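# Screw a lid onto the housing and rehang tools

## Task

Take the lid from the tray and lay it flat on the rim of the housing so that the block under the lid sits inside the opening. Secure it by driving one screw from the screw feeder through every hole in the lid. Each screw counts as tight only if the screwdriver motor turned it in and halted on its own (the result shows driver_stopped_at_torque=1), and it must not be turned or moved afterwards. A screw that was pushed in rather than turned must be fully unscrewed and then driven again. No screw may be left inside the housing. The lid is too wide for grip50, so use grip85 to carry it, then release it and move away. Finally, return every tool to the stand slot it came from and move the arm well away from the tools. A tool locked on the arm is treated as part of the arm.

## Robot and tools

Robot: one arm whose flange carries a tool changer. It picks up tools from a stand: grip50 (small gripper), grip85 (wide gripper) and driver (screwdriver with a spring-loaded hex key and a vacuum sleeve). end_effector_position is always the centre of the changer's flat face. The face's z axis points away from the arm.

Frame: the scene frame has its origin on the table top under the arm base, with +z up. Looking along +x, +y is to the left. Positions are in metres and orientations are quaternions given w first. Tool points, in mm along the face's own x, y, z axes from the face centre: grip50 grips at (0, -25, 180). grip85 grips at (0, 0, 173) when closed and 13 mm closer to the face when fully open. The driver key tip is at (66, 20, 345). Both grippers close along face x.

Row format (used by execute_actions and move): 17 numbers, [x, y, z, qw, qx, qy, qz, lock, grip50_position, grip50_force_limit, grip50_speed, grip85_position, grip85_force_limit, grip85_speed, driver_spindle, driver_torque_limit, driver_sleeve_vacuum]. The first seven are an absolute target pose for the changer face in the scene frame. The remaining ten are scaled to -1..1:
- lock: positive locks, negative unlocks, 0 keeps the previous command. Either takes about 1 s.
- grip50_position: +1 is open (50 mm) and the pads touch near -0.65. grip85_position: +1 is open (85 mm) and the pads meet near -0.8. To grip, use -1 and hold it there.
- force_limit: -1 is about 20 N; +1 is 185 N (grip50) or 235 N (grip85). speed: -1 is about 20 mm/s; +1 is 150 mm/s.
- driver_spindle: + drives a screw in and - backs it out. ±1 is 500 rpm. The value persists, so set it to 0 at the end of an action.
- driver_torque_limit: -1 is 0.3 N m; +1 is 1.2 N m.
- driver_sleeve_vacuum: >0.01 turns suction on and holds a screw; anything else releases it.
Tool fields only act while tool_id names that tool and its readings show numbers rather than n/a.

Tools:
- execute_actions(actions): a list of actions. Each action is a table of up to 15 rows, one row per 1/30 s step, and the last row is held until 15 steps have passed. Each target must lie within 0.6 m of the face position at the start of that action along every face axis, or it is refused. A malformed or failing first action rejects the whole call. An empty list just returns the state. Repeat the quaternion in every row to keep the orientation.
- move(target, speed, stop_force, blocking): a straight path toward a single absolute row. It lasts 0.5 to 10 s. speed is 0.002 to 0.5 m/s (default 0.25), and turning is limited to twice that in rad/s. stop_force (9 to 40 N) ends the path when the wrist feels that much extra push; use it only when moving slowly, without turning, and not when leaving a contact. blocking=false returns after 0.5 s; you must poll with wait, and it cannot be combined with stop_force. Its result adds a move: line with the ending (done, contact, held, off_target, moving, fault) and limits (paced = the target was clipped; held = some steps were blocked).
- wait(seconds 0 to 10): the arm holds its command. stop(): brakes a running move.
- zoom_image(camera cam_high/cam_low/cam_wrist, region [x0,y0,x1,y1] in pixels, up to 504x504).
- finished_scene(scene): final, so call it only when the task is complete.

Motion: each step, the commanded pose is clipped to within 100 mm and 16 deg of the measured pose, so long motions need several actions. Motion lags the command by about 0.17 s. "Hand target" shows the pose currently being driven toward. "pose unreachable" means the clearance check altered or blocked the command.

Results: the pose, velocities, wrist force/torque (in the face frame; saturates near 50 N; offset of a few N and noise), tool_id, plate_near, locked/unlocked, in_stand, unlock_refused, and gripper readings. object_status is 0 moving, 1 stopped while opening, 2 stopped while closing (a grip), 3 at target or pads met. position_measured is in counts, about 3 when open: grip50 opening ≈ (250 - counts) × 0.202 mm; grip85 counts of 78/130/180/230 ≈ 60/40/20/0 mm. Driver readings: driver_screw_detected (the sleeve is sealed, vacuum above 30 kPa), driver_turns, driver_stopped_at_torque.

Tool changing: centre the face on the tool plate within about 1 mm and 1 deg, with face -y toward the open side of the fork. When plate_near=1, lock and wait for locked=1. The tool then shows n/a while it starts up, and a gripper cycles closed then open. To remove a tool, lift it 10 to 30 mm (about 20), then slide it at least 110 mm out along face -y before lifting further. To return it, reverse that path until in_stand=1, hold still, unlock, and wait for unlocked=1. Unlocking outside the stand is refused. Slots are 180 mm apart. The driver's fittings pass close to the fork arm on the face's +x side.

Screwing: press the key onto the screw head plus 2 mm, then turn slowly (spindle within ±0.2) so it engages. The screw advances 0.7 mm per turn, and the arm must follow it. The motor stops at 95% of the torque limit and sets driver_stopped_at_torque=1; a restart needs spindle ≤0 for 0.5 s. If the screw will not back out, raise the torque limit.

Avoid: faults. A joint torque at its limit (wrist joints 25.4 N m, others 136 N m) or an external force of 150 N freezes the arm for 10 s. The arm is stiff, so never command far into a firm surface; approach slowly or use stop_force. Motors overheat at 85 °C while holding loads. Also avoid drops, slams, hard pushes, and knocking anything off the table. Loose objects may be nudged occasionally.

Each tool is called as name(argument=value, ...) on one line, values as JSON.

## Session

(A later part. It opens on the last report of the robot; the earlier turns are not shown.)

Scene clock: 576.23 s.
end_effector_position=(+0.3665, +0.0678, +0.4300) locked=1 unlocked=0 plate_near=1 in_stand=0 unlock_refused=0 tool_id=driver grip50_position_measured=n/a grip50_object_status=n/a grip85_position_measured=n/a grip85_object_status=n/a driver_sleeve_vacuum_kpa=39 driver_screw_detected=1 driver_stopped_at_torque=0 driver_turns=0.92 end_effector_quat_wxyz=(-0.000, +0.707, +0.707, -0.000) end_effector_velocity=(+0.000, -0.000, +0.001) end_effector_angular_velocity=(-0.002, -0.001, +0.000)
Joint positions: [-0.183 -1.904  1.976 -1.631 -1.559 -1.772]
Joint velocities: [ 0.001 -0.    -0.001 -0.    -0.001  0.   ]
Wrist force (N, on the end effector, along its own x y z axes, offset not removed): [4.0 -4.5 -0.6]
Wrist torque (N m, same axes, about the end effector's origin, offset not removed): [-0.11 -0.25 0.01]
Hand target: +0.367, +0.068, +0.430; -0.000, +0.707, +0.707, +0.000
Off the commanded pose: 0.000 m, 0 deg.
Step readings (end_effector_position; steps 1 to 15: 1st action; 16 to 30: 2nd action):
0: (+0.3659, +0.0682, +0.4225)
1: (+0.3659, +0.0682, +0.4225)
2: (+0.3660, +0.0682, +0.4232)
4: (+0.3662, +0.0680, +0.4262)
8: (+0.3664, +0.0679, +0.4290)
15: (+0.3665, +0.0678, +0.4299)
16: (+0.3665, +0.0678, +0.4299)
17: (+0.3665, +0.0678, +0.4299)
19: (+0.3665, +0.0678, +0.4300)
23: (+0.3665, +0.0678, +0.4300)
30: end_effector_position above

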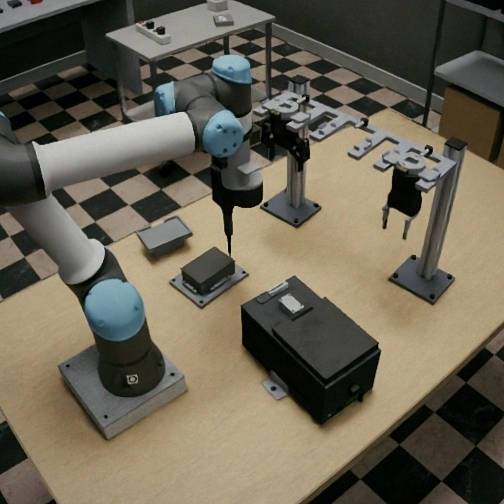

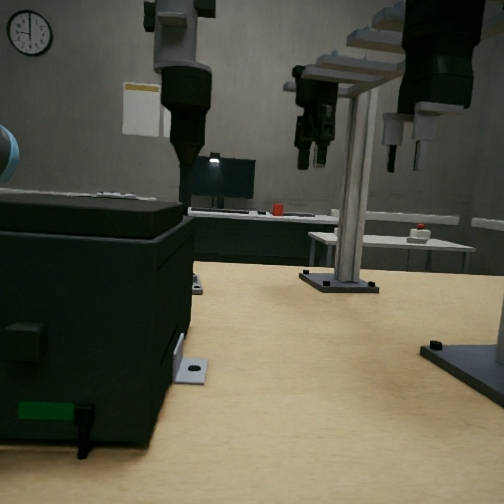

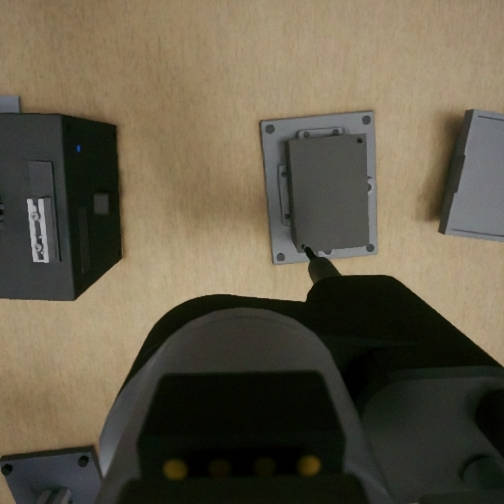

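execute_actions(actions=[[[0.3699,0.0686,0.4300,0,0.7071,0.7071,0,1,1,0,0,1,0,0,0,0,1]],[[0.3699,0.0686,0.4300,0,0.7071,0.7071,0,1,1,0,0,1,0,0,0,0,1]]])

zoom_image(camera="cam_wrist", region=[285, 225, 325, 265])

Scene clock: 609.30 s.
end_effector_position=(+0.3699, +0.0686, +0.4300) locked=1 unlocked=0 plate_near=1 in_stand=0 unlock_refused=0 tool_id=driver grip50_position_measured=n/a grip50_object_status=n/a grip85_position_measured=n/a grip85_object_status=n/a driver_sleeve_vacuum_kpa=39 driver_screw_detected=1 driver_stopped_at_torque=0 driver_turns=0.92 end_effector_quat_wxyz=(-0.000, +0.707, +0.707, +0.000) end_effector_velocity=(+0.000, -0.000, -0.000) end_effector_angular_velocity=(+0.001, -0.000, -0.002)
Joint positions: [-0.178 -1.894  1.97  -1.635 -1.559 -1.768]
Joint velocities: [-0.001  0.001 -0.    -0.     0.001  0.   ]
Wrist force (N, on the end effector, along its own x y z axes, offset not removed): [-1.5 -3.7 0.6]
Wrist torque (N m, same axes, about the end effector's origin, offset not removed): [-0.12 -0.04 0.23]
Hand target: +0.370, +0.069, +0.430; +0.000, +0.707, +0.707, -0.000
Off the commanded pose: 0.000 m, 0 deg.
Step readings (end_effector_position; steps 1 to 15: 1st action; 16 to 30: 2nd action):
0: (+0.3665, +0.0678, +0.4300)
1: (+0.3665, +0.0678, +0.4300)
2: (+0.3669, +0.0679, +0.4301)
4: (+0.3683, +0.0682, +0.4301)
8: (+0.3695, +0.0685, +0.4300)
15: (+0.3699, +0.0686, +0.4300)
16: (+0.3699, +0.0686, +0.4300)
17: (+0.3699, +0.0686, +0.4300)
19: (+0.3699, +0.0686, +0.4300)
23: (+0.3699, +0.0686, +0.4300)
30: end_effector_position above

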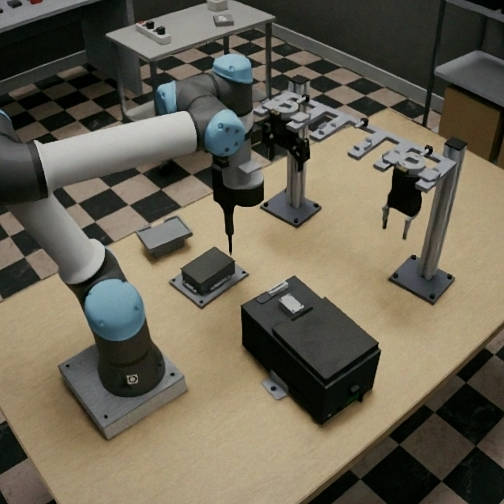

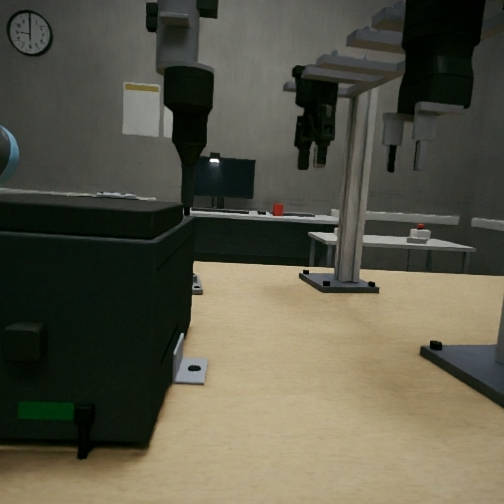

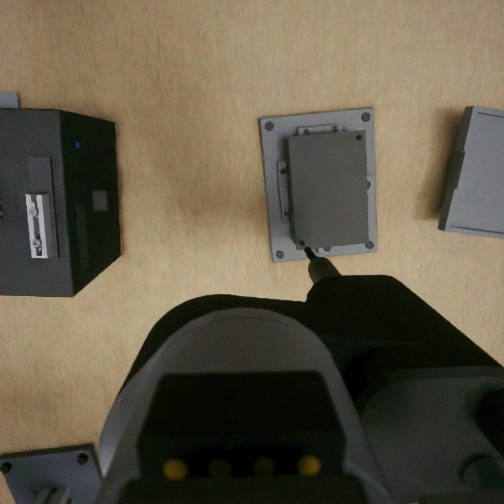

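Region (285, 225, 325, 265) of cam_wrist's 504x504 image, scaled by 12.600, with more detail than that image has.

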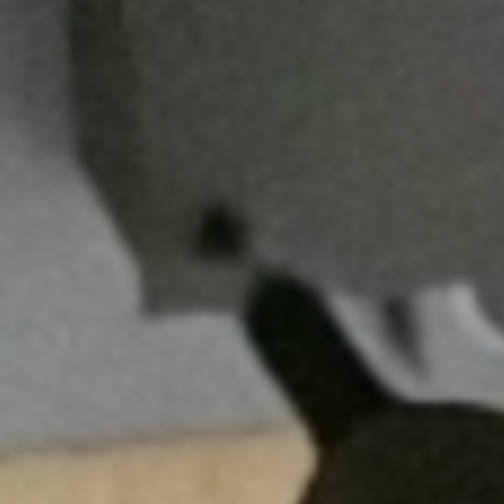

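execute_actions(actions=[[[0.3701,0.0685,0.4230,0,0.7071,0.7071,0,1,1,0,0,1,0,0,0,0,1]],[[0.3701,0.0685,0.4230,0,0.7071,0.7071,0,1,1,0,0,1,0,0,0,0,1]]])

zoom_image(camera="cam_wrist", region=[290, 230, 320, 260])

zoom_image(camera="cam_high", region=[205, 235, 255, 285])

Scene clock: 618.07 s.
end_effector_position=(+0.3701, +0.0685, +0.4230) locked=1 unlocked=0 plate_near=1 in_stand=0 unlock_refused=0 tool_id=driver grip50_position_measured=n/a grip50_object_status=n/a grip85_position_measured=n/a grip85_object_status=n/a driver_sleeve_vacuum_kpa=39 driver_screw_detected=1 driver_stopped_at_torque=0 driver_turns=0.92 end_effector_quat_wxyz=(-0.000, +0.707, +0.707, +0.000) end_effector_velocity=(+0.000, +0.000, -0.000) end_effector_angular_velocity=(-0.000, -0.000, +0.001)
Joint positions: [-0.178 -1.892  1.987 -1.653 -1.559 -1.768]
Joint velocities: [ 0.001  0.     0.    -0.001 -0.     0.   ]
Wrist force (N, on the end effector, along its own x y z axes, offset not removed): [-1.0 -8.7 3.7]
Wrist torque (N m, same axes, about the end effector's origin, offset not removed): [-0.39 -0.10 0.22]
Hand target: +0.370, +0.069, +0.423; -0.000, +0.707, +0.707, +0.000
Off the commanded pose: 0.000 m, 0 deg.
Step readings (end_effector_position; steps 1 to 15: 1st action; 16 to 30: 2nd action):
0: (+0.3699, +0.0686, +0.4300)
1: (+0.3699, +0.0686, +0.4300)
2: (+0.3700, +0.0686, +0.4293)
4: (+0.3701, +0.0685, +0.4265)
8: (+0.3701, +0.0685, +0.4239)
15: (+0.3701, +0.0685, +0.4231)
16: (+0.3701, +0.0685, +0.4231)
17: (+0.3701, +0.0685, +0.4230)
19: (+0.3701, +0.0685, +0.4230)
23: (+0.3701, +0.0685, +0.4230)
30: end_effector_position above

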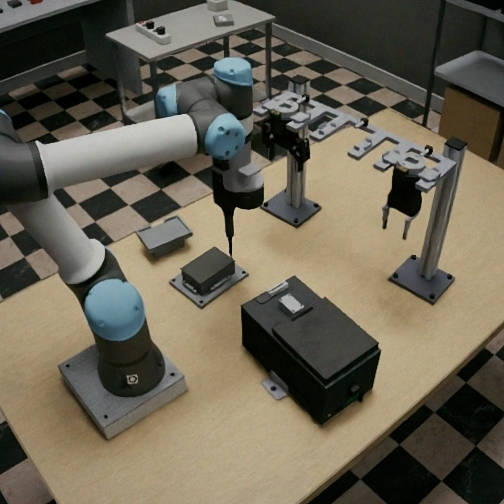

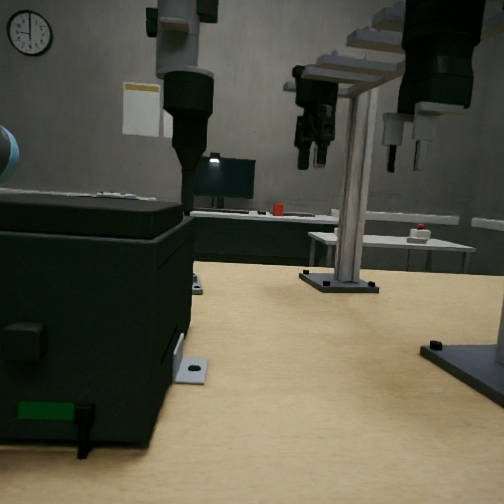

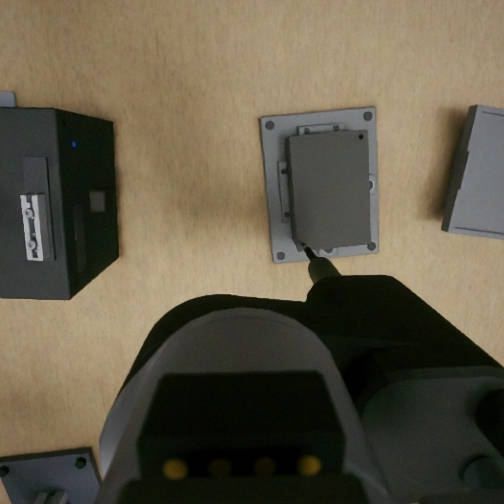

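Region (290, 230, 320, 260) of cam_wrist's 504x504 image, scaled by 16.800, with more detail than that image has.

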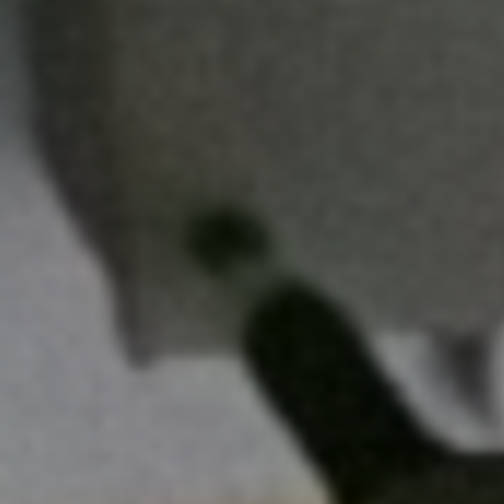

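Region (205, 235, 255, 285) of cam_high's 504x504 image, scaled by 10.080, with more detail than that image has.

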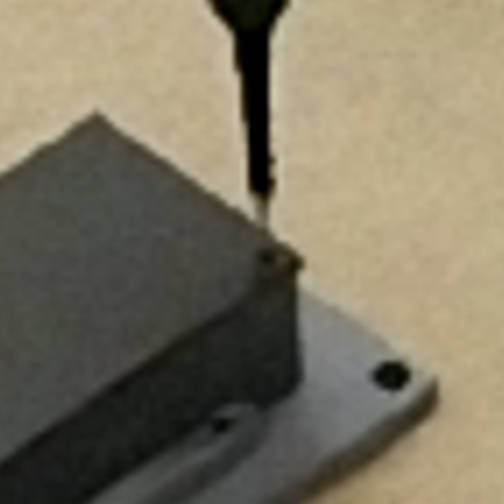

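execute_actions(actions=[[[0.3701,0.0685,0.4180,0,0.7071,0.7071,0,1,1,0,0,1,0,0,0,0,1]],[[0.3701,0.0685,0.4150,0,0.7071,0.7071,0,1,1,0,0,1,0,0,0,0,1]],[[0.3701,0.0685,0.4150,0,0.7071,0.7071,0,1,1,0,0,1,0,0,0,0,1]]])

zoom_image(camera="cam_wrist", region=[290, 230, 320, 260])

zoom_image(camera="cam_high", region=[215, 240, 245, 270])

Scene clock: 628.97 s.
end_effector_position=(+0.3701, +0.0685, +0.4150) locked=1 unlocked=0 plate_near=1 in_stand=0 unlock_refused=0 tool_id=driver grip50_position_measured=n/a grip50_object_status=n/a grip85_position_measured=n/a grip85_object_status=n/a driver_sleeve_vacuum_kpa=39 driver_screw_detected=1 driver_stopped_at_torque=0 driver_turns=0.92 end_effector_quat_wxyz=(+0.000, +0.707, +0.707, -0.000) end_effector_velocity=(-0.000, +0.000, -0.000) end_effector_angular_velocity=(+0.001, +0.001, -0.000)
Joint positions: [-0.178 -1.89   2.006 -1.675 -1.559 -1.768]
Joint velocities: [0.    0.001 0.    0.001 0.001 0.   ]
Wrist force (N, on the end effector, along its own x y z axes, offset not removed): [2.9 0.6 0.5]
Wrist torque (N m, same axes, about the end effector's origin, offset not removed): [0.19 -0.17 0.11]
Hand target: +0.370, +0.069, +0.415; +0.000, +0.707, +0.707, -0.000
Off the commanded pose: 0.000 m, 0 deg.
Step readings (end_effector_position; steps 1 to 15: 1st action; 16 to 30: 2nd action; 31 to 45: 3rd action):
0: (+0.3701, +0.0685, +0.4230)
1: (+0.3701, +0.0685, +0.4230)
2: (+0.3701, +0.0685, +0.4223)
4: (+0.3701, +0.0685, +0.4202)
8: (+0.3701, +0.0685, +0.4185)
15: (+0.3701, +0.0685, +0.4180)
16: (+0.3701, +0.0685, +0.4180)
17: (+0.3701, +0.0685, +0.4176)
19: (+0.3701, +0.0685, +0.4163)
23: (+0.3701, +0.0685, +0.4153)
30: (+0.3701, +0.0685, +0.4150)
31: (+0.3701, +0.0685, +0.4150)
32: (+0.3701, +0.0685, +0.4150)
34: (+0.3701, +0.0685, +0.4150)
38: (+0.3701, +0.0685, +0.4150)
45: end_effector_position above

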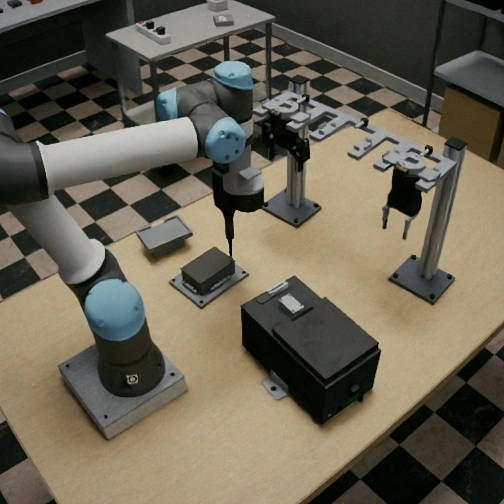

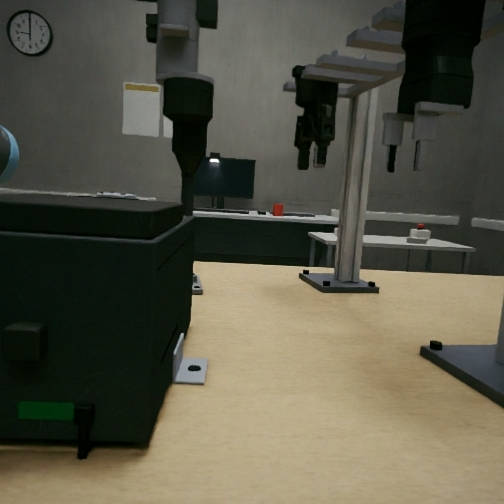

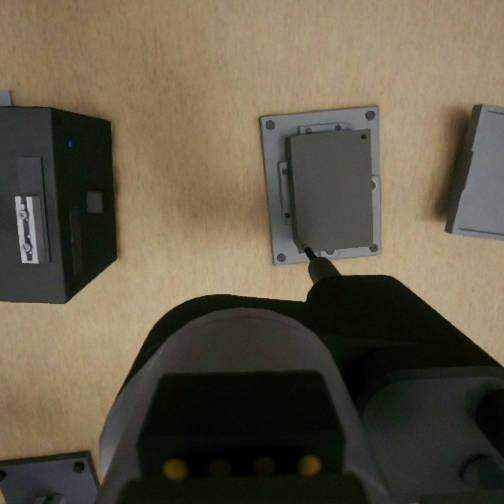

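Region (290, 230, 320, 260) of cam_wrist's 504x504 image, scaled by 16.800, with more detail than that image has.

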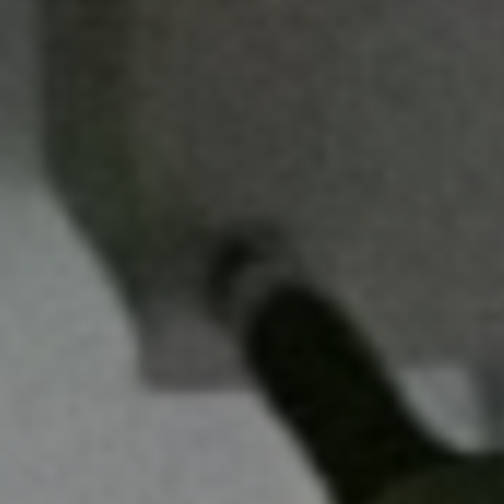

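Region (215, 240, 245, 270) of cam_high's 504x504 image, scaled by 16.800, with more detail than that image has.

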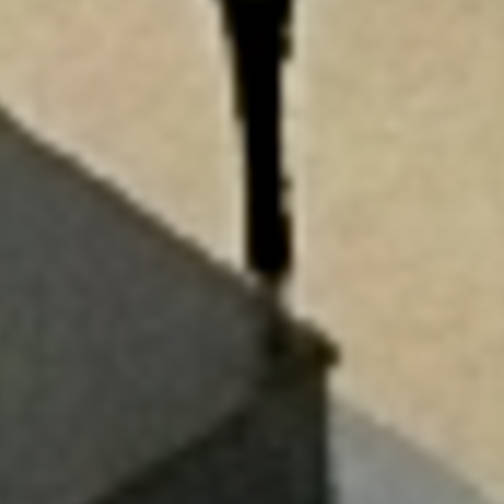

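execute_actions(actions=[[[0.3701,0.0685,0.4135,0,0.7071,0.7071,0,1,1,0,0,1,0,0,0,0,1]],[[0.3701,0.0685,0.4122,0,0.7071,0.7071,0,1,1,0,0,1,0,0,0,0,1]],[[0.3701,0.0685,0.4111,0,0.7071,0.7071,0,1,1,0,0,1,0,0,0,0,1]],[[0.3701,0.0685,0.4100,0,0.7071,0.7071,0,1,1,0,0,1,0,0,0,0,1]]])

zoom_image(camera="cam_high", region=[215, 240, 245, 270])

zoom_image(camera="cam_wrist", region=[290, 230, 320, 260])

Scene clock: 641.80 s.
end_effector_position=(+0.3701, +0.0685, +0.4100) locked=1 unlocked=0 plate_near=1 in_stand=0 unlock_refused=0 tool_id=driver grip50_position_measured=n/a grip50_object_status=n/a grip85_position_measured=n/a grip85_object_status=n/a driver_sleeve_vacuum_kpa=39 driver_screw_detected=1 driver_stopped_at_torque=0 driver_turns=0.92 end_effector_quat_wxyz=(-0.000, +0.707, +0.707, +0.000) end_effector_velocity=(-0.000, +0.000, -0.000) end_effector_angular_velocity=(-0.000, -0.000, +0.000)
Joint positions: [-0.178 -1.889  2.018 -1.688 -1.559 -1.767]
Joint velocities: [ 0.    -0.     0.    -0.001 -0.    -0.   ]
Wrist force (N, on the end effector, along its own x y z axes, offset not removed): [-0.8 -3.7 2.0]
Wrist torque (N m, same axes, about the end effector's origin, offset not removed): [0.00 0.05 -0.06]
Hand target: +0.370, +0.069, +0.410; -0.000, +0.707, +0.707, -0.000
Off the commanded pose: 0.000 m, 0 deg.
Step readings (end_effector_position; steps 1 to 15: 1st action; 16 to 30: 2nd action; 31 to 45: 3rd action; 46 to 60: 4th action):
0: (+0.3701, +0.0685, +0.4150)
1: (+0.3701, +0.0685, +0.4150)
2: (+0.3701, +0.0685, +0.4148)
4: (+0.3701, +0.0685, +0.4142)
8: (+0.3701, +0.0685, +0.4137)
15: (+0.3701, +0.0685, +0.4135)
16: (+0.3701, +0.0685, +0.4135)
17: (+0.3701, +0.0685, +0.4133)
19: (+0.3701, +0.0685, +0.4128)
23: (+0.3701, +0.0685, +0.4123)
30: (+0.3701, +0.0685, +0.4122)
31: (+0.3701, +0.0685, +0.4122)
32: (+0.3701, +0.0685, +0.4120)
34: (+0.3701, +0.0685, +0.4116)
38: (+0.3701, +0.0685, +0.4112)
45: (+0.3701, +0.0685, +0.4111)
46: (+0.3701, +0.0685, +0.4111)
47: (+0.3701, +0.0685, +0.4109)
49: (+0.3701, +0.0685, +0.4105)
53: (+0.3701, +0.0685, +0.4101)
60: end_effector_position above

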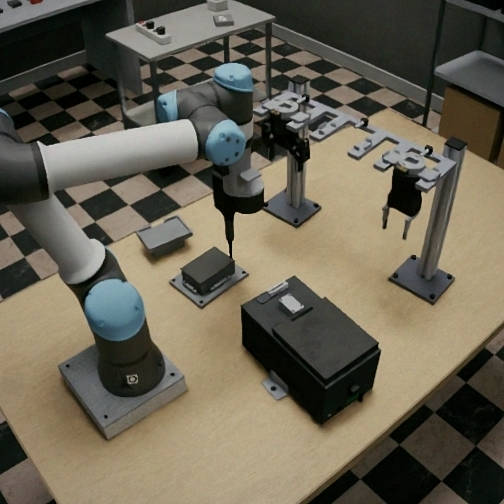

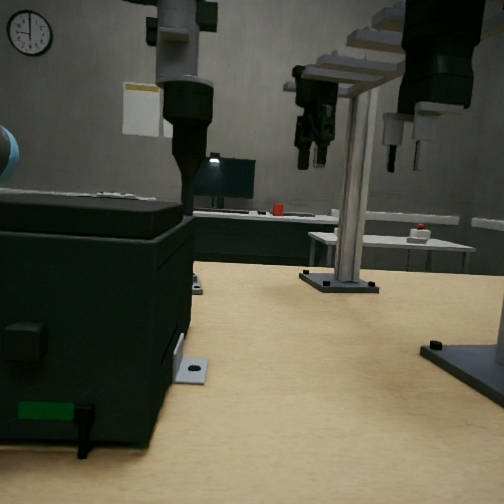

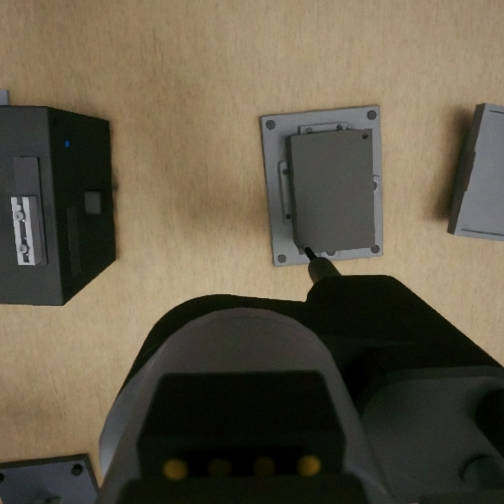

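Region (215, 240, 245, 270) of cam_high's 504x504 image, scaled by 16.800, with more detail than that image has.

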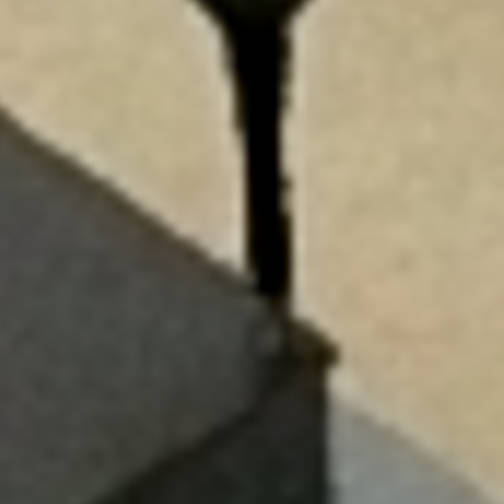

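Region (290, 230, 320, 260) of cam_wrist's 504x504 image, scaled by 16.800, with more detail than that image has.

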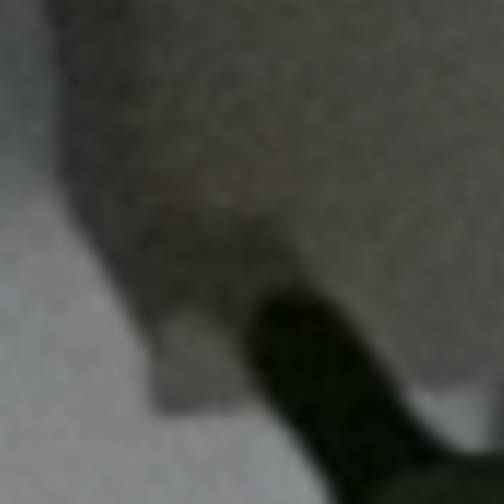

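execute_actions(actions=[[[0.3701,0.0685,0.40942,0,0.7071,0.7071,0,1,1,0,0,1,0,0,0.2,0,1]],[[0.3701,0.0685,0.40883,0,0.7071,0.7071,0,1,1,0,0,1,0,0,0.2,0,1]],[[0.3701,0.0685,0.40825,0,0.7071,0.7071,0,1,1,0,0,1,0,0,0.2,0,1]],[[0.3701,0.0685,0.40767,0,0.7071,0.7071,0,1,1,0,0,1,0,0,0.2,0,1]],[[0.3701,0.0685,0.40708,0,0.7071,0.7071,0,1,1,0,0,1,0,0,0.2,0,1]],[[0.3701,0.0685,0.40650,0,0.7071,0.7071,0,1,1,0,0,1,0,0,0.2,0,1]],[[0.3701,0.0685,0.40592,0,0.7071,0.7071,0,1,1,0,0,1,0,0,0.2,0,1],[0.3701,0.0685,0.40592,0,0.7071,0.7071,0,1,1,0,0,1,0,0,0.2,0,1],[0.3701,0.0685,0.40592,0,0.7071,0.7071,0,1,1,0,0,1,0,0,0.2,0,1],[0.3701,0.0685,0.40592,0,0.7071,0.7071,0,1,1,0,0,1,0,0,0.2,0,1],[0.3701,0.0685,0.40592,0,0.7071,0.7071,0,1,1,0,0,1,0,0,0.2,0,1],[0.3701,0.0685,0.40592,0,0.7071,0.7071,0,1,1,0,0,1,0,0,0.2,0,1],[0.3701,0.0685,0.40592,0,0.7071,0.7071,0,1,1,0,0,1,0,0,0.2,0,1],[0.3701,0.0685,0.40592,0,0.7071,0.7071,0,1,1,0,0,1,0,0,0.2,0,1],[0.3701,0.0685,0.40592,0,0.7071,0.7071,0,1,1,0,0,1,0,0,0.2,0,1],[0.3701,0.0685,0.40592,0,0.7071,0.7071,0,1,1,0,0,1,0,0,0.2,0,1],[0.3701,0.0685,0.40592,0,0.7071,0.7071,0,1,1,0,0,1,0,0,0.2,0,1],[0.3701,0.0685,0.40592,0,0.7071,0.7071,0,1,1,0,0,1,0,0,0.2,0,1],[0.3701,0.0685,0.40592,0,0.7071,0.7071,0,1,1,0,0,1,0,0,0.2,0,1],[0.3701,0.0685,0.40592,0,0.7071,0.7071,0,1,1,0,0,1,0,0,0.2,0,1],[0.3701,0.0685,0.40592,0,0.7071,0.7071,0,1,1,0,0,1,0,0,0,0,1]]])

Scene clock: 663.33 s.
end_effector_position=(+0.3701, +0.0685, +0.4059) locked=1 unlocked=0 plate_near=1 in_stand=0 unlock_refused=0 tool_id=driver grip50_position_measured=n/a grip50_object_status=n/a grip85_position_measured=n/a grip85_object_status=n/a driver_sleeve_vacuum_kpa=40 driver_screw_detected=1 driver_stopped_at_torque=0 driver_turns=6.64 end_effector_quat_wxyz=(+0.000, +0.707, +0.707, +0.000) end_effector_velocity=(+0.000, +0.000, -0.000) end_effector_angular_velocity=(+0.001, -0.001, -0.000)
Joint positions: [-0.178 -1.888  2.027 -1.699 -1.559 -1.767]
Joint velocities: [ 0.     0.     0.    -0.001  0.001  0.   ]
Wrist force (N, on the end effector, along its own x y z axes, offset not removed): [-0.5 -3.2 -1.4]
Wrist torque (N m, same axes, about the end effector's origin, offset not removed): [-0.05 -0.43 0.08]
Hand target: +0.370, +0.069, +0.406; -0.000, +0.707, +0.707, -0.000
Off the commanded pose: 0.000 m, 0 deg.
Step readings (end_effector_position; steps 1 to 15: 1st action; 16 to 30: 2nd action; 31 to 45: 3rd action; 46 to 60: 4th action; 61 to 75: 5th action; 76 to 90: 6th action; 91 to 105: 7th action):
0: (+0.3701, +0.0685, +0.4100)
1: (+0.3701, +0.0685, +0.4100)
2: (+0.3701, +0.0685, +0.4099)
4: (+0.3701, +0.0685, +0.4097)
8: (+0.3701, +0.0685, +0.4095)
15: (+0.3701, +0.0685, +0.4094)
16: (+0.3701, +0.0685, +0.4094)
17: (+0.3701, +0.0685, +0.4093)
19: (+0.3701, +0.0685, +0.4091)
23: (+0.3701, +0.0685, +0.4089)
30: (+0.3701, +0.0685, +0.4088)
31: (+0.3701, +0.0685, +0.4088)
32: (+0.3701, +0.0685, +0.4087)
34: (+0.3701, +0.0685, +0.4085)
38: (+0.3701, +0.0685, +0.4083)
45: (+0.3701, +0.0685, +0.4083)
46: (+0.3701, +0.0685, +0.4083)
47: (+0.3701, +0.0685, +0.4082)
49: (+0.3701, +0.0685, +0.4079)
53: (+0.3701, +0.0685, +0.4077)
60: (+0.3701, +0.0685, +0.4077)
61: (+0.3701, +0.0685, +0.4077)
62: (+0.3701, +0.0685, +0.4076)
64: (+0.3701, +0.0685, +0.4073)
68: (+0.3701, +0.0685, +0.4071)
75: (+0.3701, +0.0685, +0.4071)
76: (+0.3701, +0.0685, +0.4071)
77: (+0.3701, +0.0685, +0.4070)
79: (+0.3701, +0.0685, +0.4068)
83: (+0.3701, +0.0685, +0.4066)
90: (+0.3701, +0.0685, +0.4065)
91: (+0.3701, +0.0685, +0.4065)
92: (+0.3701, +0.0685, +0.4064)
94: (+0.3701, +0.0685, +0.4062)
98: (+0.3701, +0.0685, +0.4060)
105: end_effector_position above

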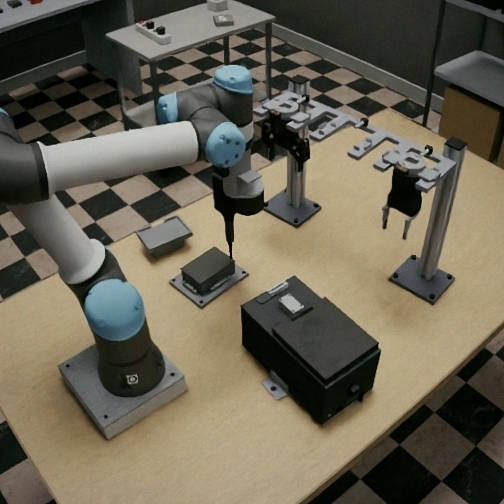

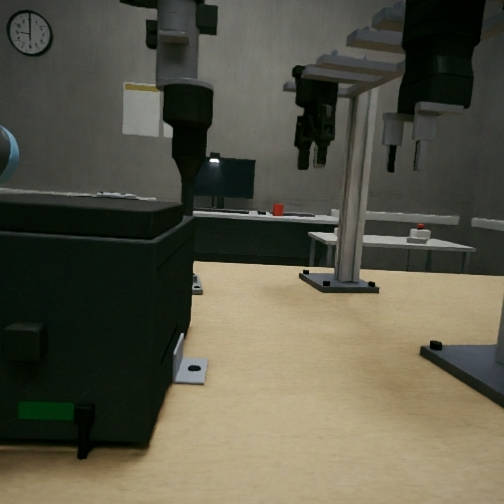

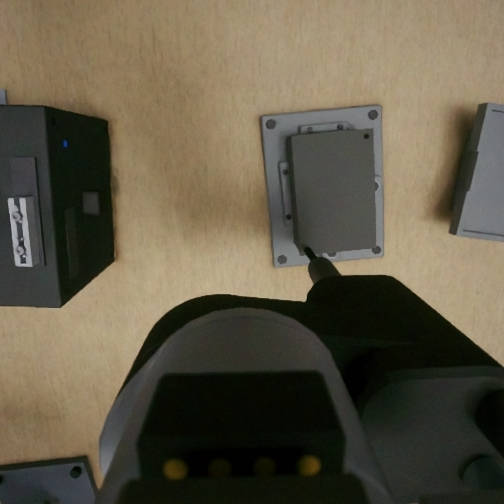

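execute_actions(actions=[[[0.3701,0.0685,0.40533,0,0.7071,0.7071,0,1,1,0,0,1,0,0,0.2,0,1]],[[0.3701,0.0685,0.40475,0,0.7071,0.7071,0,1,1,0,0,1,0,0,0.2,0,1]],[[0.3701,0.0685,0.40417,0,0.7071,0.7071,0,1,1,0,0,1,0,0,0.2,0,1]],[[0.3701,0.0685,0.40358,0,0.7071,0.7071,0,1,1,0,0,1,0,0,0.2,0,1]],[[0.3701,0.0685,0.40300,0,0.7071,0.7071,0,1,1,0,0,1,0,0,0.2,0,1]],[[0.3701,0.0685,0.40242,0,0.7071,0.7071,0,1,1,0,0,1,0,0,0.2,0,1]],[[0.3701,0.0685,0.40183,0,0.7071,0.7071,0,1,1,0,0,1,0,0,0.2,0,1],[0.3701,0.0685,0.40183,0,0.7071,0.7071,0,1,1,0,0,1,0,0,0.2,0,1],[0.3701,0.0685,0.40183,0,0.7071,0.7071,0,1,1,0,0,1,0,0,0.2,0,1],[0.3701,0.0685,0.40183,0,0.7071,0.7071,0,1,1,0,0,1,0,0,0.2,0,1],[0.3701,0.0685,0.40183,0,0.7071,0.7071,0,1,1,0,0,1,0,0,0.2,0,1],[0.3701,0.0685,0.40183,0,0.7071,0.7071,0,1,1,0,0,1,0,0,0.2,0,1],[0.3701,0.0685,0.40183,0,0.7071,0.7071,0,1,1,0,0,1,0,0,0.2,0,1],[0.3701,0.0685,0.40183,0,0.7071,0.7071,0,1,1,0,0,1,0,0,0.2,0,1],[0.3701,0.0685,0.40183,0,0.7071,0.7071,0,1,1,0,0,1,0,0,0.2,0,1],[0.3701,0.0685,0.40183,0,0.7071,0.7071,0,1,1,0,0,1,0,0,0.2,0,1],[0.3701,0.0685,0.40183,0,0.7071,0.7071,0,1,1,0,0,1,0,0,0.2,0,1],[0.3701,0.0685,0.40183,0,0.7071,0.7071,0,1,1,0,0,1,0,0,0.2,0,1],[0.3701,0.0685,0.40183,0,0.7071,0.7071,0,1,1,0,0,1,0,0,0.2,0,1],[0.3701,0.0685,0.40183,0,0.7071,0.7071,0,1,1,0,0,1,0,0,0.2,0,1],[0.3701,0.0685,0.40183,0,0.7071,0.7071,0,1,1,0,0,1,0,0,0,0,1]]])

zoom_image(camera="cam_high", region=[215, 240, 245, 270])

Scene clock: 678.97 s.
end_effector_position=(+0.3701, +0.0685, +0.4018) locked=1 unlocked=0 plate_near=1 in_stand=0 unlock_refused=0 tool_id=driver grip50_position_measured=n/a grip50_object_status=n/a grip85_position_measured=n/a grip85_object_status=n/a driver_sleeve_vacuum_kpa=40 driver_screw_detected=1 driver_stopped_at_torque=1 driver_turns=12.16 end_effector_quat_wxyz=(+0.000, +0.707, +0.707, -0.000) end_effector_velocity=(+0.000, -0.000, +0.000) end_effector_angular_velocity=(-0.000, -0.001, -0.001)
Joint positions: [-0.178 -1.886  2.037 -1.71  -1.559 -1.767]
Joint velocities: [-0.    -0.    -0.     0.    -0.     0.001]
Wrist force (N, on the end effector, along its own x y z axes, offset not removed): [0.1 -3.8 -1.2]
Wrist torque (N m, same axes, about the end effector's origin, offset not removed): [-0.19 -0.48 0.10]
Hand target: +0.370, +0.069, +0.402; -0.000, +0.707, +0.707, -0.000
Off the commanded pose: 0.000 m, 0 deg.
Step readings (end_effector_position; steps 1 to 15: 1st action; 16 to 30: 2nd action; 31 to 45: 3rd action; 46 to 60: 4th action; 61 to 75: 5th action; 76 to 90: 6th action; 91 to 105: 7th action):
0: (+0.3701, +0.0685, +0.4059)
1: (+0.3701, +0.0685, +0.4059)
2: (+0.3701, +0.0685, +0.4058)
4: (+0.3701, +0.0685, +0.4056)
8: (+0.3701, +0.0685, +0.4054)
15: (+0.3701, +0.0685, +0.4053)
16: (+0.3701, +0.0685, +0.4053)
17: (+0.3701, +0.0685, +0.4052)
19: (+0.3701, +0.0685, +0.4050)
23: (+0.3701, +0.0685, +0.4048)
30: (+0.3701, +0.0685, +0.4048)
31: (+0.3701, +0.0685, +0.4047)
32: (+0.3701, +0.0685, +0.4047)
34: (+0.3701, +0.0685, +0.4044)
38: (+0.3701, +0.0685, +0.4042)
45: (+0.3701, +0.0685, +0.4042)
46: (+0.3701, +0.0685, +0.4042)
47: (+0.3701, +0.0685, +0.4041)
49: (+0.3701, +0.0685, +0.4038)
53: (+0.3701, +0.0685, +0.4036)
60: (+0.3701, +0.0685, +0.4036)
61: (+0.3701, +0.0685, +0.4036)
62: (+0.3701, +0.0685, +0.4035)
64: (+0.3701, +0.0685, +0.4033)
68: (+0.3701, +0.0685, +0.4031)
75: (+0.3701, +0.0685, +0.4030)
76: (+0.3701, +0.0685, +0.4030)
77: (+0.3701, +0.0685, +0.4029)
79: (+0.3701, +0.0685, +0.4027)
83: (+0.3701, +0.0685, +0.4025)
90: (+0.3701, +0.0685, +0.4024)
91: (+0.3701, +0.0685, +0.4024)
92: (+0.3701, +0.0685, +0.4023)
94: (+0.3701, +0.0685, +0.4021)
98: (+0.3701, +0.0685, +0.4019)
105: end_effector_position above

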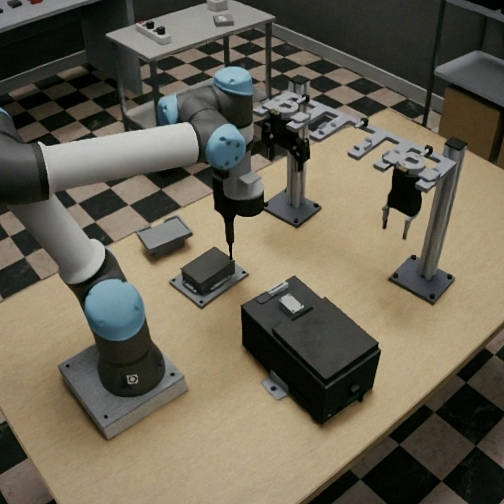

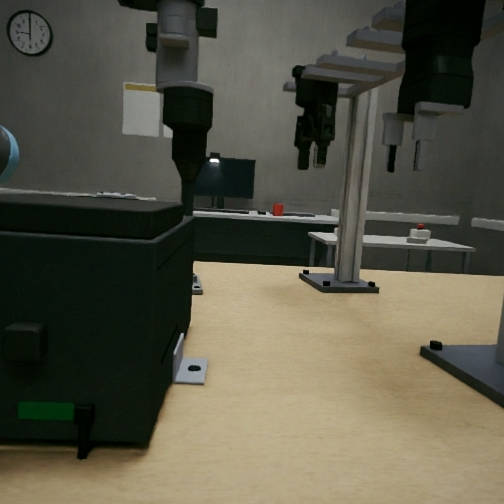

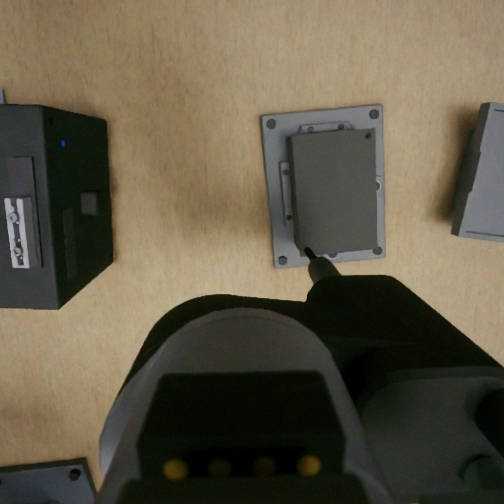

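Region (215, 240, 245, 270) of cam_high's 504x504 image, scaled by 16.800, with more detail than that image has.

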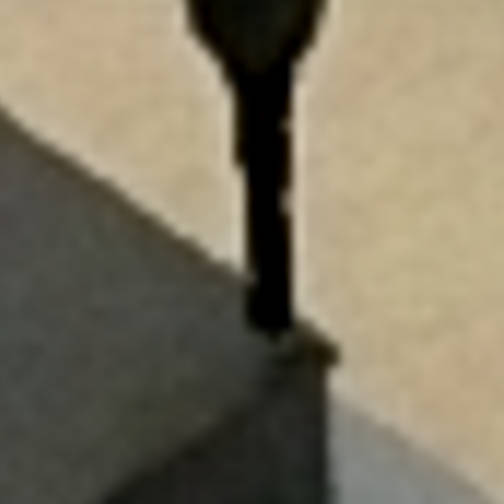

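execute_actions(actions=[[[0.3701,0.0685,0.40183,0,0.7071,0.7071,0,1,1,0,0,1,0,0,0,0,0],[0.3701,0.0685,0.40183,0,0.7071,0.7071,0,1,1,0,0,1,0,0,0,0,0],[0.3701,0.0685,0.40183,0,0.7071,0.7071,0,1,1,0,0,1,0,0,0,0,0],[0.3701,0.0685,0.40183,0,0.7071,0.7071,0,1,1,0,0,1,0,0,0,0,0],[0.3701,0.0685,0.40183,0,0.7071,0.7071,0,1,1,0,0,1,0,0,0,0,0],[0.3701,0.0685,0.40183,0,0.7071,0.7071,0,1,1,0,0,1,0,0,0,0,0],[0.3701,0.0685,0.4030,0,0.7071,0.7071,0,1,1,0,0,1,0,0,0,0,0],[0.3701,0.0685,0.4030,0,0.7071,0.7071,0,1,1,0,0,1,0,0,0,0,0],[0.3701,0.0685,0.4030,0,0.7071,0.7071,0,1,1,0,0,1,0,0,0,0,0],[0.3701,0.0685,0.4045,0,0.7071,0.7071,0,1,1,0,0,1,0,0,0,0,0]],[[0.3701,0.0685,0.4090,0,0.7071,0.7071,0,1,1,0,0,1,0,0,0,0,0]],[[0.3701,0.0685,0.4300,0,0.7071,0.7071,0,1,1,0,0,1,0,0,0,0,0]]])

zoom_image(camera="cam_high", region=[205, 235, 255, 285])

zoom_image(camera="cam_wrist", region=[255, 105, 385, 275])

Scene clock: 693.63 s.
end_effector_position=(+0.3701, +0.0685, +0.4298) locked=1 unlocked=0 plate_near=1 in_stand=0 unlock_refused=0 tool_id=driver grip50_position_measured=n/a grip50_object_status=n/a grip85_position_measured=n/a grip85_object_status=n/a driver_sleeve_vacuum_kpa=0 driver_screw_detected=0 driver_stopped_at_torque=1 driver_turns=12.16 end_effector_quat_wxyz=(+0.000, +0.707, +0.707, +0.000) end_effector_velocity=(-0.000, +0.000, +0.002) end_effector_angular_velocity=(+0.001, +0.001, +0.001)
Joint positions: [-0.179 -1.894  1.97  -1.636 -1.559 -1.768]
Joint velocities: [ 0.     0.    -0.006  0.007  0.    -0.001]
Wrist force (N, on the end effector, along its own x y z axes, offset not removed): [4.5 -6.8 4.1]
Wrist torque (N m, same axes, about the end effector's origin, offset not removed): [-0.28 -0.22 0.26]
Hand target: +0.370, +0.068, +0.430; +0.000, +0.707, +0.707, +0.000
Off the commanded pose: 0.000 m, 0 deg.
Step readings (end_effector_position; steps 1 to 15: 1st action; 16 to 30: 2nd action; 31 to 45: 3rd action):
0: (+0.3701, +0.0685, +0.4018)
1: (+0.3701, +0.0685, +0.4018)
2: (+0.3701, +0.0685, +0.4018)
4: (+0.3701, +0.0685, +0.4018)
8: (+0.3701, +0.0685, +0.4018)
15: (+0.3701, +0.0685, +0.4039)
16: (+0.3701, +0.0685, +0.4041)
17: (+0.3700, +0.0685, +0.4048)
19: (+0.3701, +0.0686, +0.4068)
23: (+0.3701, +0.0686, +0.4085)
30: (+0.3701, +0.0685, +0.4090)
31: (+0.3701, +0.0685, +0.4090)
32: (+0.3700, +0.0685, +0.4110)
34: (+0.3701, +0.0685, +0.4198)
38: (+0.3701, +0.0685, +0.4276)
45: end_effector_position above

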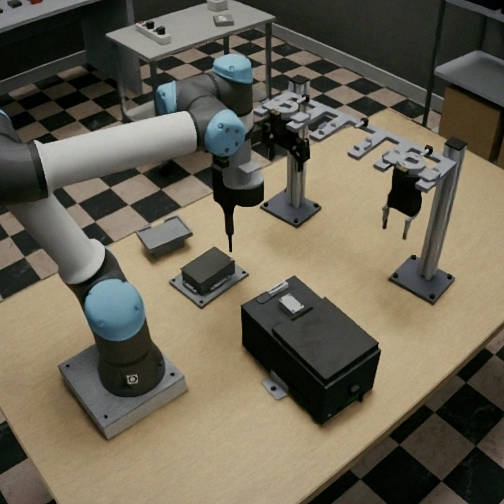

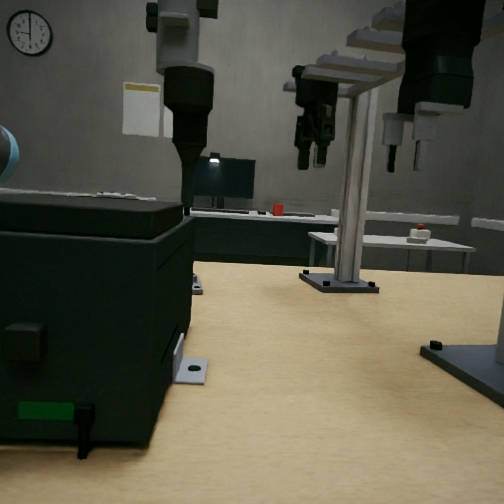

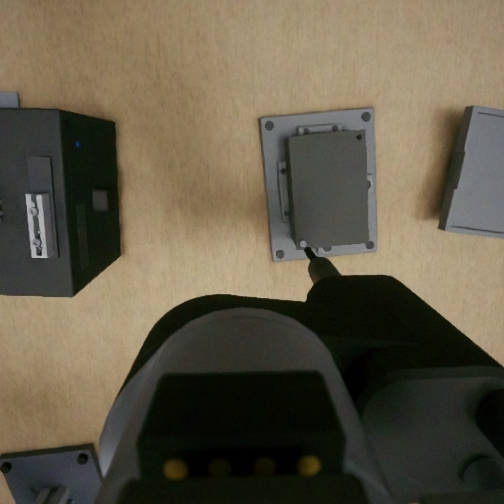

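Region (205, 235, 255, 285) of cam_high's 504x504 image, scaled by 10.080, with more detail than that image has.

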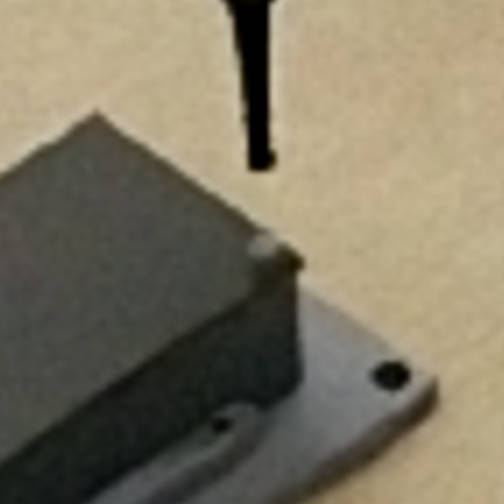

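Region (255, 105, 385, 275) of cam_wrist's 504x504 image, scaled by 2.965, with more detail than that image has; it fills the left 385 columns of this view, and the rest is white.

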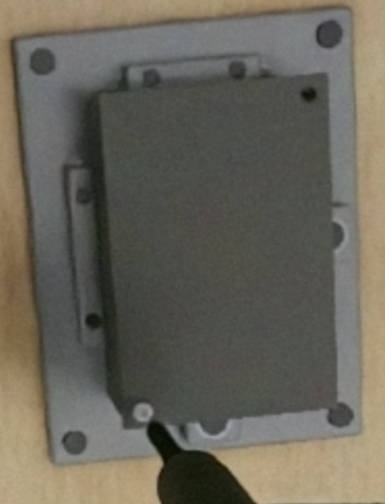

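zoom_image(camera="cam_wrist", region=[340, 120, 380, 160])

zoom_image(camera="cam_wrist", region=[285, 225, 325, 265])

zoom_image(camera="cam_wrist", region=[10, 185, 70, 265])

Region (340, 120, 380, 160) of cam_wrist's 504x504 image, scaled by 12.600, with more detail than that image has.

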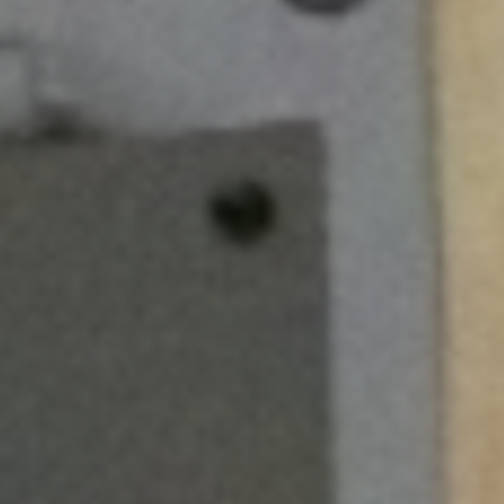

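Region (285, 225, 325, 265) of cam_wrist's 504x504 image, scaled by 12.600, with more detail than that image has.

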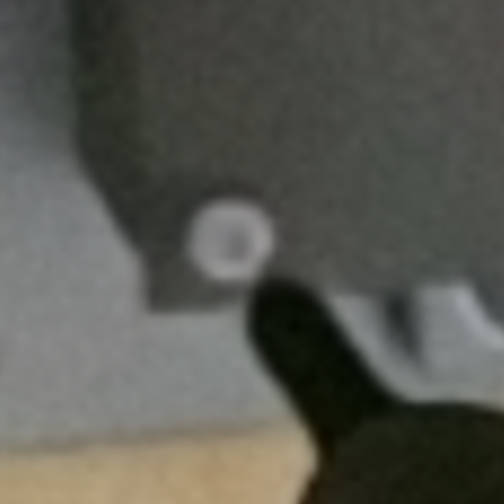

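Region (10, 185, 70, 265) of cam_wrist's 504x504 image, scaled by 6.300, with more detail than that image has; it fills the left 378 columns of this view, and the rest is white.

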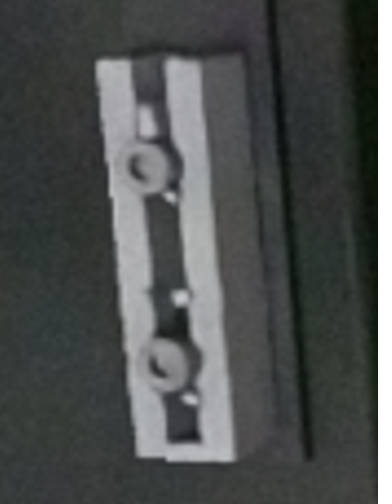

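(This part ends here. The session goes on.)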